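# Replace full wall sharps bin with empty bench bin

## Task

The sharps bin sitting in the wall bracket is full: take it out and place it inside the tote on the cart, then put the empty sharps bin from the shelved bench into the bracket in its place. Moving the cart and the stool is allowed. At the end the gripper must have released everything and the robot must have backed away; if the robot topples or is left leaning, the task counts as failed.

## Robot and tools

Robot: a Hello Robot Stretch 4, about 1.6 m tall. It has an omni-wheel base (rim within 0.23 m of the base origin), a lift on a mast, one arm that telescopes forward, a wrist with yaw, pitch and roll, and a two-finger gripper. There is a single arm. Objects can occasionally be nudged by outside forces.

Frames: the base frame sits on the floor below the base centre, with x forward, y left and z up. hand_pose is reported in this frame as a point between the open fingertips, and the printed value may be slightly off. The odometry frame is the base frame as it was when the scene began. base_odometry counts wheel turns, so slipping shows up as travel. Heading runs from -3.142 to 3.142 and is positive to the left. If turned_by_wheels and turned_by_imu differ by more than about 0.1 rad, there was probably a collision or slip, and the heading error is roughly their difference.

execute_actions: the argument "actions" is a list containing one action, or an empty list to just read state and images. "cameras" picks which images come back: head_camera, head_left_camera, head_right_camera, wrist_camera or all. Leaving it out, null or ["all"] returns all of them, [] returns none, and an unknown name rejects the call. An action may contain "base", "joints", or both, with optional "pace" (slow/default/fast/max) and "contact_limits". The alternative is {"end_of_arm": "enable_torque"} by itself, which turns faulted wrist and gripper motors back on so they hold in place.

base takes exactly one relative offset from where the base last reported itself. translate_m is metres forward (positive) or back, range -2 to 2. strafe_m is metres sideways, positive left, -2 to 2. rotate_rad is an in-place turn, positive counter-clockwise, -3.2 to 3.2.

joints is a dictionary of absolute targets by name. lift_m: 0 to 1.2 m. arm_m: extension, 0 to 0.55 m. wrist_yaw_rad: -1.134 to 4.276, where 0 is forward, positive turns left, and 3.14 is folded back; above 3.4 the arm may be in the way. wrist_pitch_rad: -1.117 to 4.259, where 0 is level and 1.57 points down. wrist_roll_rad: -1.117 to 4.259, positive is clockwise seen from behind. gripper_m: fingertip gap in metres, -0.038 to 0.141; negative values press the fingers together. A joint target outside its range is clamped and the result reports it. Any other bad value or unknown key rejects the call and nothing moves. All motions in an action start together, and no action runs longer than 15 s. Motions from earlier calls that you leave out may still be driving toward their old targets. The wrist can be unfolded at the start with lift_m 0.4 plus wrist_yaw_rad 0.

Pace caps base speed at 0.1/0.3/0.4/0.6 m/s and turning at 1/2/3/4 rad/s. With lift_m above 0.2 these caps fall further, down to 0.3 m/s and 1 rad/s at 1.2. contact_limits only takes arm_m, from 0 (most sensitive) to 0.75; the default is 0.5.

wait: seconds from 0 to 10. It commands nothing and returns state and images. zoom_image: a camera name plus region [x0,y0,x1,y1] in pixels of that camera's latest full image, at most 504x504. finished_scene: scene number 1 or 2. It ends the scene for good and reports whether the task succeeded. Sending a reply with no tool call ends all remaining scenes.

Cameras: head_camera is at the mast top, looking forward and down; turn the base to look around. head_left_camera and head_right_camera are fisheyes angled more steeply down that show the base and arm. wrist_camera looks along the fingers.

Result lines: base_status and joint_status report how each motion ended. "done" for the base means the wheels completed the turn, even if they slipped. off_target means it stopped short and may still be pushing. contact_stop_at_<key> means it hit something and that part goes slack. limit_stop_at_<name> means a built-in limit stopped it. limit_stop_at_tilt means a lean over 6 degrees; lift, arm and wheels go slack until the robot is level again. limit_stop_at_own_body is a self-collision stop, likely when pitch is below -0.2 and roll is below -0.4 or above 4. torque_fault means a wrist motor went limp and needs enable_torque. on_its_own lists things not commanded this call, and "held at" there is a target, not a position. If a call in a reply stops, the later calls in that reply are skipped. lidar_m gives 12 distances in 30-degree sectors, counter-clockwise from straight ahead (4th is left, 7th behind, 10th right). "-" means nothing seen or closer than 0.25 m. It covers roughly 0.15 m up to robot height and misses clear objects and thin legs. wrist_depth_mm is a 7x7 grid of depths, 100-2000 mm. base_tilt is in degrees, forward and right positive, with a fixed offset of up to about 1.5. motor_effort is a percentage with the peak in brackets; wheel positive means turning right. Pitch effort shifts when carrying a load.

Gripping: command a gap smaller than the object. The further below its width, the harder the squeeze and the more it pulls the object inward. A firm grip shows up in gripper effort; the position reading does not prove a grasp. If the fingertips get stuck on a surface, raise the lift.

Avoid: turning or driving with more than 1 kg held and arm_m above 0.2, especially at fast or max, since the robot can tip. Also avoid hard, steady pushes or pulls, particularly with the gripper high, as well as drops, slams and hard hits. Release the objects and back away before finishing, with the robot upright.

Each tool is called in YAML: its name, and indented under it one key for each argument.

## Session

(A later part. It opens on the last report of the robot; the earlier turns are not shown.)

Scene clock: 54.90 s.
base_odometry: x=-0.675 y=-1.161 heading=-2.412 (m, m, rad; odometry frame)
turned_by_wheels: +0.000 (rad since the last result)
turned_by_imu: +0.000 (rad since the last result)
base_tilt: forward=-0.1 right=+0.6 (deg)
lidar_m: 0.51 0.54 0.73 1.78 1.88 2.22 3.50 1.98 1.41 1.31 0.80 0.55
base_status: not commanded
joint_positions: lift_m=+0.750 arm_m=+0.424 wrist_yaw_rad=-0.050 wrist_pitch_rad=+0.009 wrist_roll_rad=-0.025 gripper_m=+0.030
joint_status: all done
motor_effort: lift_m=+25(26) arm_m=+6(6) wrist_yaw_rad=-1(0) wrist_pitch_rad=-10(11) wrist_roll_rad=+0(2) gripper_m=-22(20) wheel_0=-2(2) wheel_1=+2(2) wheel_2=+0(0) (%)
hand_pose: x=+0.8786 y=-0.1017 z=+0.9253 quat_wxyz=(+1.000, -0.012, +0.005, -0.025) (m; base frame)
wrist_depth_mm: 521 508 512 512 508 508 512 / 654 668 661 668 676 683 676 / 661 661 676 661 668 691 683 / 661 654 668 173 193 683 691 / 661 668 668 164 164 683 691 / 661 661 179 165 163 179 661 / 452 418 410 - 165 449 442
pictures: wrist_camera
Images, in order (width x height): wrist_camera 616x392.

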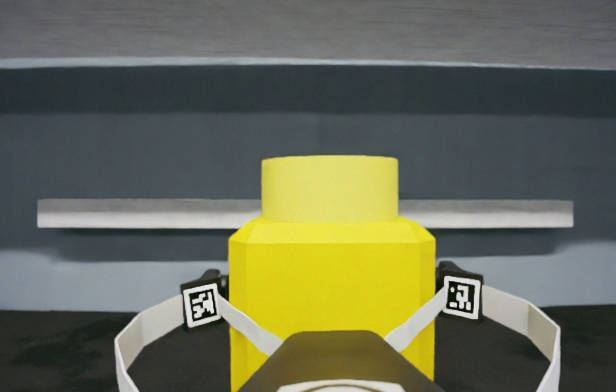

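execute_actions:
  actions:
    - {"base":{"rotate_rad":3.028},"joints":{"arm_m":0.003}}
  cameras: []

execute_actions:
  actions:
    - {"base":{"translate_m":2.0},"pace":"fast"}
  cameras: []

execute_actions:
  actions:
    - {"base":{"translate_m":0.629},"joints":{"lift_m":0.84},"pace":"fast"}
  cameras: []

execute_actions:
  actions:
    - {"base":{"rotate_rad":0.13}}
  cameras: ["head_camera"]

zoom_image:
  camera: "head_camera"
  region: [180,280,300,400]

Scene clock: 57.93 s.
base_odometry: x=-0.675 y=-1.161 heading=+0.616 (m, m, rad; odometry frame)
turned_by_wheels: +3.027 (rad since the last result)
turned_by_imu: +3.034 (rad since the last result)
base_tilt: forward=-0.2 right=+0.6 (deg)
lidar_m: 0.40 3.12 1.42 1.31 0.91 0.57 0.51 0.53 0.66 1.79 1.83 2.26
base_status: done
joint_positions: lift_m=+0.750 arm_m=+0.004 wrist_yaw_rad=-0.050 wrist_pitch_rad=+0.009 wrist_roll_rad=-0.025 gripper_m=+0.030
joint_status: all done
motor_effort: lift_m=+23(25) arm_m=-6(7) wrist_yaw_rad=-1(3) wrist_pitch_rad=-11(12) wrist_roll_rad=+0(2) gripper_m=-16(21) wheel_0=-4(10) wheel_1=-2(9) wheel_2=-2(7) (%)
hand_pose: x=+0.4588 y=-0.1016 z=+0.9253 quat_wxyz=(+1.000, -0.012, +0.005, -0.025) (m; base frame)
wrist_depth_mm: - - - - - - - / - - - - - - - / - - - - - - - / - - - 173 193 - - / - - - 164 164 - 1983 / - - 179 165 164 178 1808 / - 1921 1863 - 165 - 1863
pictures: none
No camera images: the call's "cameras" was empty. Leave "cameras" out to get every camera's image.

Scene clock: 64.33 s.
base_odometry: x=+0.957 y=-0.005 heading=+0.616 (m, m, rad; odometry frame)
turned_by_wheels: +0.001 (rad since the last result)
turned_by_imu: +0.002 (rad since the last result)
base_tilt: forward=-0.2 right=+0.6 (deg)
lidar_m: 0.38 1.45 1.84 2.18 1.62 2.01 3.20 2.56 1.69 1.13 1.15 0.40
base_status: done
joint_positions: lift_m=+0.750 arm_m=+0.004 wrist_yaw_rad=-0.050 wrist_pitch_rad=+0.009 wrist_roll_rad=-0.025 gripper_m=+0.030
joint_status: not commanded
motor_effort: lift_m=+23(23) arm_m=-6(6) wrist_yaw_rad=-1(1) wrist_pitch_rad=-11(11) wrist_roll_rad=+1(0) gripper_m=-19(18) wheel_0=+4(9) wheel_1=+2(10) wheel_2=+2(11) (%)
hand_pose: x=+0.4587 y=-0.1017 z=+0.9253 quat_wxyz=(+1.000, -0.012, +0.005, -0.025) (m; base frame)
wrist_depth_mm: 1138 1182 1229 1281 1255 1366 1366 / 1182 1205 1229 1281 1308 1366 1397 / 1098 1160 1229 1281 1336 1308 1397 / 1182 1182 1255 174 194 1336 1430 / 1160 1182 1229 164 164 1366 1397 / 1160 1182 179 165 164 179 1397 / 1205 1205 1229 - 165 1336 1397
pictures: none
No camera images: the call's "cameras" was empty. Leave "cameras" out to get every camera's image.

Scene clock: 67.30 s.
base_odometry: x=+1.470 y=+0.359 heading=+0.617 (m, m, rad; odometry frame)
turned_by_wheels: +0.001 (rad since the last result)
turned_by_imu: +0.001 (rad since the last result)
base_tilt: forward=-0.2 right=+0.6 (deg)
lidar_m: 0.39 0.83 1.06 2.23 1.94 2.12 3.97 2.45 1.14 1.12 1.37 0.94
base_status: done
joint_positions: lift_m=+0.840 arm_m=+0.004 wrist_yaw_rad=-0.050 wrist_pitch_rad=+0.009 wrist_roll_rad=-0.025 gripper_m=+0.030
joint_status: all done
motor_effort: lift_m=+24(25) arm_m=-6(6) wrist_yaw_rad=-1(1) wrist_pitch_rad=-11(12) wrist_roll_rad=+2(0) gripper_m=-19(19) wheel_0=+4(10) wheel_1=+3(9) wheel_2=+1(11) (%)
hand_pose: x=+0.4587 y=-0.1017 z=+1.0153 quat_wxyz=(+1.000, -0.012, +0.005, -0.025) (m; base frame)
wrist_depth_mm: 569 591 609 621 640 668 691 / 574 591 609 621 647 668 683 / 569 585 615 627 640 661 676 / 580 591 609 173 193 676 691 / 580 603 609 164 164 676 699 / 580 597 179 165 164 178 691 / 585 597 609 - 166 668 699
pictures: none
No camera images: the call's "cameras" was empty. Leave "cameras" out to get every camera's image.

Scene clock: 68.10 s.
base_odometry: x=+1.470 y=+0.359 heading=+0.746 (m, m, rad; odometry frame)
turned_by_wheels: +0.129 (rad since the last result)
turned_by_imu: +0.130 (rad since the last result)
base_tilt: forward=-0.2 right=+0.6 (deg)
lidar_m: 0.39 0.85 1.19 2.21 1.98 2.41 3.93 2.11 1.10 1.47 1.18 0.88
base_status: done
joint_positions: lift_m=+0.840 arm_m=+0.004 wrist_yaw_rad=-0.050 wrist_pitch_rad=+0.009 wrist_roll_rad=-0.025 gripper_m=+0.030
joint_status: not commanded
motor_effort: lift_m=+24(24) arm_m=-6(6) wrist_yaw_rad=-1(1) wrist_pitch_rad=-11(11) wrist_roll_rad=+0(0) gripper_m=-20(17) wheel_0=-5(7) wheel_1=-1(6) wheel_2=-1(6) (%)
hand_pose: x=+0.4587 y=-0.1017 z=+1.0153 quat_wxyz=(+1.000, -0.012, +0.005, -0.025) (m; base frame)
wrist_depth_mm: 615 603 603 603 603 609 597 / 603 603 603 609 603 615 615 / 609 615 615 609 609 609 609 / 609 609 615 173 193 603 609 / 615 621 627 164 164 627 609 / 621 615 179 164 164 179 609 / 621 621 621 - 165 609 621
pictures: head_camera
Images, in order (width x height): head_camera 420x560.

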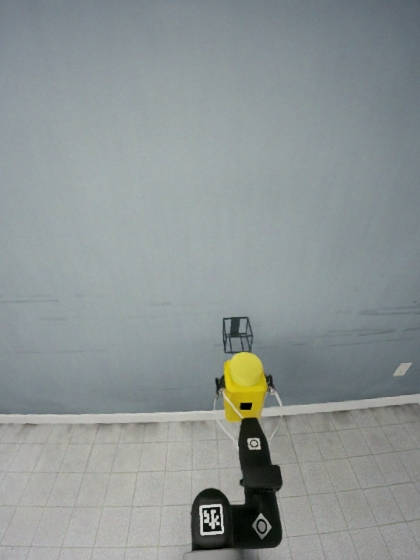

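Region (180, 280, 300, 400) of head_camera's 420x560 image, scaled by 4.200, with more detail than that image has.

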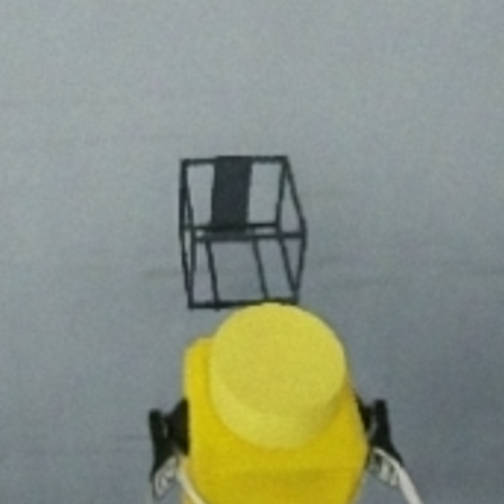

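execute_actions:
  actions:
    - {"base":{"strafe_m":-0.042},"joints":{"arm_m":0.344}}
  cameras: ["head_camera"]

zoom_image:
  camera: "head_camera"
  region: [180,270,280,370]

Scene clock: 70.40 s.
base_odometry: x=+1.499 y=+0.328 heading=+0.746 (m, m, rad; odometry frame)
turned_by_wheels: +0.000 (rad since the last result)
turned_by_imu: +0.000 (rad since the last result)
base_tilt: forward=-0.2 right=+0.6 (deg)
lidar_m: 0.73 0.83 1.18 2.26 1.99 2.43 3.61 2.05 1.09 1.44 1.20 0.85
base_status: done
joint_positions: lift_m=+0.840 arm_m=+0.343 wrist_yaw_rad=-0.050 wrist_pitch_rad=+0.009 wrist_roll_rad=-0.025 gripper_m=+0.030
joint_status: all done
motor_effort: lift_m=+24(24) arm_m=+6(8) wrist_yaw_rad=-1(1) wrist_pitch_rad=-10(11) wrist_roll_rad=+0(1) gripper_m=-18(17) wheel_0=+2(9) wheel_1=+1(10) wheel_2=+0(0) (%)
hand_pose: x=+0.7976 y=-0.1017 z=+1.0153 quat_wxyz=(+1.000, -0.012, +0.005, -0.025) (m; base frame)
wrist_depth_mm: 267 266 265 266 265 265 264 / 267 266 268 267 266 266 266 / 267 267 267 267 267 266 268 / 268 268 268 174 194 268 268 / 270 271 270 164 164 268 267 / 271 270 179 165 164 179 271 / 271 273 272 - 165 270 272
pictures: head_camera
Images, in order (width x height): head_camera 420x560.

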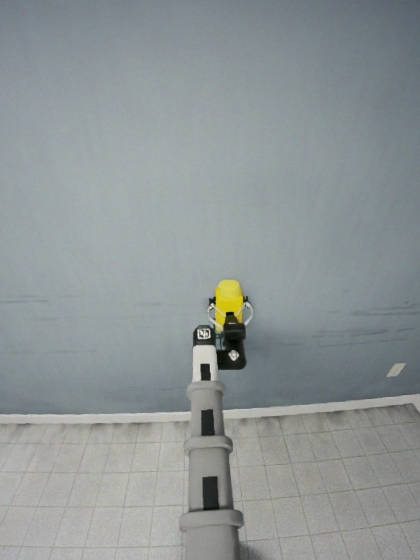

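Region (180, 270, 280, 370) of head_camera's 420x560 image, scaled by 5.040, with more detail than that image has.

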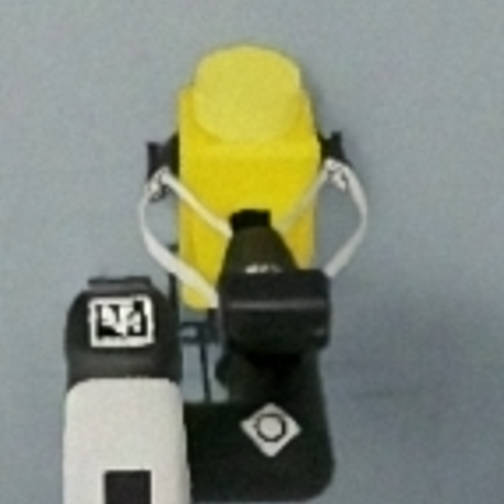

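execute_actions:
  actions:
    - {"joints":{"lift_m":0.792,"arm_m":0.346},"pace":"slow"}
  cameras: ["wrist_camera"]

Scene clock: 71.77 s.
base_odometry: x=+1.499 y=+0.328 heading=+0.746 (m, m, rad; odometry frame)
turned_by_wheels: +0.000 (rad since the last result)
turned_by_imu: +0.000 (rad since the last result)
base_tilt: forward=-0.2 right=+0.6 (deg)
lidar_m: 0.73 0.85 1.17 2.26 2.00 2.41 3.58 2.07 1.08 1.42 1.18 0.87
base_status: not commanded
joint_positions: lift_m=+0.792 arm_m=+0.345 wrist_yaw_rad=-0.050 wrist_pitch_rad=+0.009 wrist_roll_rad=-0.025 gripper_m=+0.030
joint_status: all done
motor_effort: lift_m=+17(22) arm_m=+6(7) wrist_yaw_rad=+0(1) wrist_pitch_rad=-10(11) wrist_roll_rad=+0(0) gripper_m=-21(18) wheel_0=+2(2) wheel_1=+0(0) wheel_2=+0(0) (%)
hand_pose: x=+0.7996 y=-0.1017 z=+0.9679 quat_wxyz=(+1.000, -0.012, +0.005, -0.025) (m; base frame)
wrist_depth_mm: 263 265 264 263 264 264 264 / 266 264 265 264 264 264 263 / 265 267 266 264 265 265 265 / 267 267 267 174 193 266 266 / 268 268 268 164 163 266 267 / 267 270 178 165 164 179 267 / 271 271 268 - 166 268 267
pictures: wrist_camera
Images, in order (width x height): wrist_camera 616x392.

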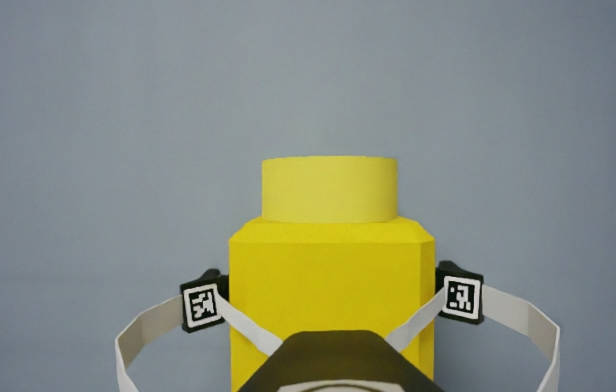

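execute_actions:
  actions:
    - {"joints":{"lift_m":0.718},"pace":"slow"}
  cameras: ["wrist_camera"]

execute_actions:
  actions:
    - {"joints":{"gripper_m":0.115}}
  cameras: []

execute_actions:
  actions:
    - {"base":{"translate_m":-0.2},"joints":{"arm_m":0.01}}
  cameras: ["wrist_camera","head_right_camera"]

Scene clock: 73.47 s.
base_odometry: x=+1.499 y=+0.328 heading=+0.746 (m, m, rad; odometry frame)
turned_by_wheels: +0.000 (rad since the last result)
turned_by_imu: +0.000 (rad since the last result)
base_tilt: forward=-0.2 right=+0.5 (deg)
lidar_m: 0.72 0.85 1.20 2.27 2.02 2.42 3.58 2.07 1.11 1.43 1.18 0.86
base_status: not commanded
joint_positions: lift_m=+0.718 arm_m=+0.345 wrist_yaw_rad=-0.050 wrist_pitch_rad=+0.005 wrist_roll_rad=-0.025 gripper_m=+0.030
joint_status: all done
motor_effort: lift_m=+16(17) arm_m=+6(6) wrist_yaw_rad=-1(1) wrist_pitch_rad=+0(10) wrist_roll_rad=-1(1) gripper_m=-21(20) wheel_0=+2(2) wheel_1=+0(0) wheel_2=+0(0) (%)
hand_pose: x=+0.7996 y=-0.1017 z=+0.8950 quat_wxyz=(+1.000, -0.012, +0.003, -0.025) (m; base frame)
wrist_depth_mm: 266 266 265 264 264 263 266 / 266 266 266 265 265 265 265 / 270 267 266 265 265 265 265 / 268 267 268 173 193 267 266 / 268 268 268 165 164 267 266 / 271 268 180 165 164 178 267 / 271 268 175 - 158 267 267
pictures: wrist_camera
Images, in order (width x height): wrist_camera 616x392.

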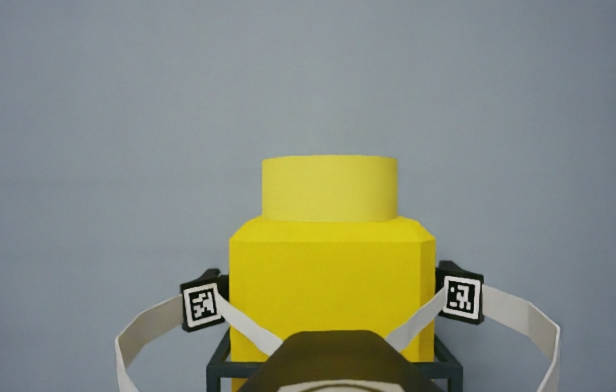

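Scene clock: 75.17 s.
base_odometry: x=+1.499 y=+0.328 heading=+0.746 (m, m, rad; odometry frame)
turned_by_wheels: +0.000 (rad since the last result)
turned_by_imu: +0.000 (rad since the last result)
base_tilt: forward=-0.2 right=+0.6 (deg)
lidar_m: 0.73 0.86 1.20 2.25 2.00 2.43 3.58 2.05 1.07 1.43 1.17 0.83
base_status: not commanded
joint_positions: lift_m=+0.718 arm_m=+0.345 wrist_yaw_rad=-0.052 wrist_pitch_rad=+0.007 wrist_roll_rad=-0.025 gripper_m=+0.115
joint_status: all done
motor_effort: lift_m=+16(16) arm_m=+6(6) wrist_yaw_rad=+6(14) wrist_pitch_rad=-4(4) wrist_roll_rad=-1(2) gripper_m=-7(13) wheel_0=+2(2) wheel_1=+0(0) wheel_2=-3(3) (%)
hand_pose: x=+0.7993 y=-0.1024 z=+0.8946 quat_wxyz=(+1.000, -0.012, +0.004, -0.026) (m; base frame)
wrist_depth_mm: 266 264 266 265 264 264 264 / 266 265 265 267 265 265 265 / 266 267 265 267 265 267 265 / 266 266 267 181 193 267 268 / 268 267 268 171 172 267 266 / 270 268 190 171 171 267 268 / 270 271 270 - 170 268 271
pictures: none
No camera images: the call's "cameras" was empty. Leave "cameras" out to get every camera's image.

Scene clock: 77.30 s.
base_odometry: x=+1.352 y=+0.192 heading=+0.746 (m, m, rad; odometry frame)
turned_by_wheels: -0.001 (rad since the last result)
turned_by_imu: -0.001 (rad since the last result)
base_tilt: forward=-0.2 right=+0.5 (deg)
lidar_m: 0.91 1.07 1.47 2.27 1.90 2.43 3.71 2.05 1.05 1.04 1.47 1.06
base_status: done
joint_positions: lift_m=+0.718 arm_m=+0.011 wrist_yaw_rad=-0.050 wrist_pitch_rad=+0.008 wrist_roll_rad=-0.025 gripper_m=+0.115
joint_status: all done
motor_effort: lift_m=+17(17) arm_m=-6(6) wrist_yaw_rad=+0(6) wrist_pitch_rad=-6(6) wrist_roll_rad=+0(0) gripper_m=+0(2) wheel_0=-4(8) wheel_1=-3(7) wheel_2=+0(10) (%)
hand_pose: x=+0.4657 y=-0.1018 z=+0.8943 quat_wxyz=(+1.000, -0.012, +0.004, -0.025) (m; base frame)
wrist_depth_mm: 809 809 820 798 788 809 798 / 798 798 798 788 798 809 798 / 798 809 798 809 809 820 809 / 809 798 809 809 788 809 798 / 820 798 809 699 798 809 820 / 820 809 219 820 809 788 831 / 809 831 820 - 798 831 820
pictures: head_right_camera, wrist_camera
Images, in order (width x height): head_right_camera 420x672, wrist_camera 616x392.

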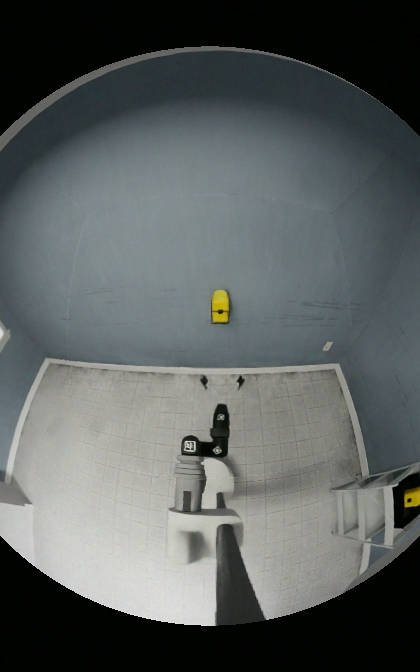

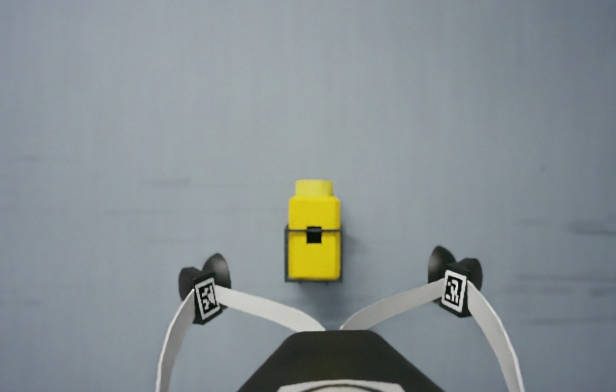

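finished_scene:
  scene: 2

The scene is finished: the task was done.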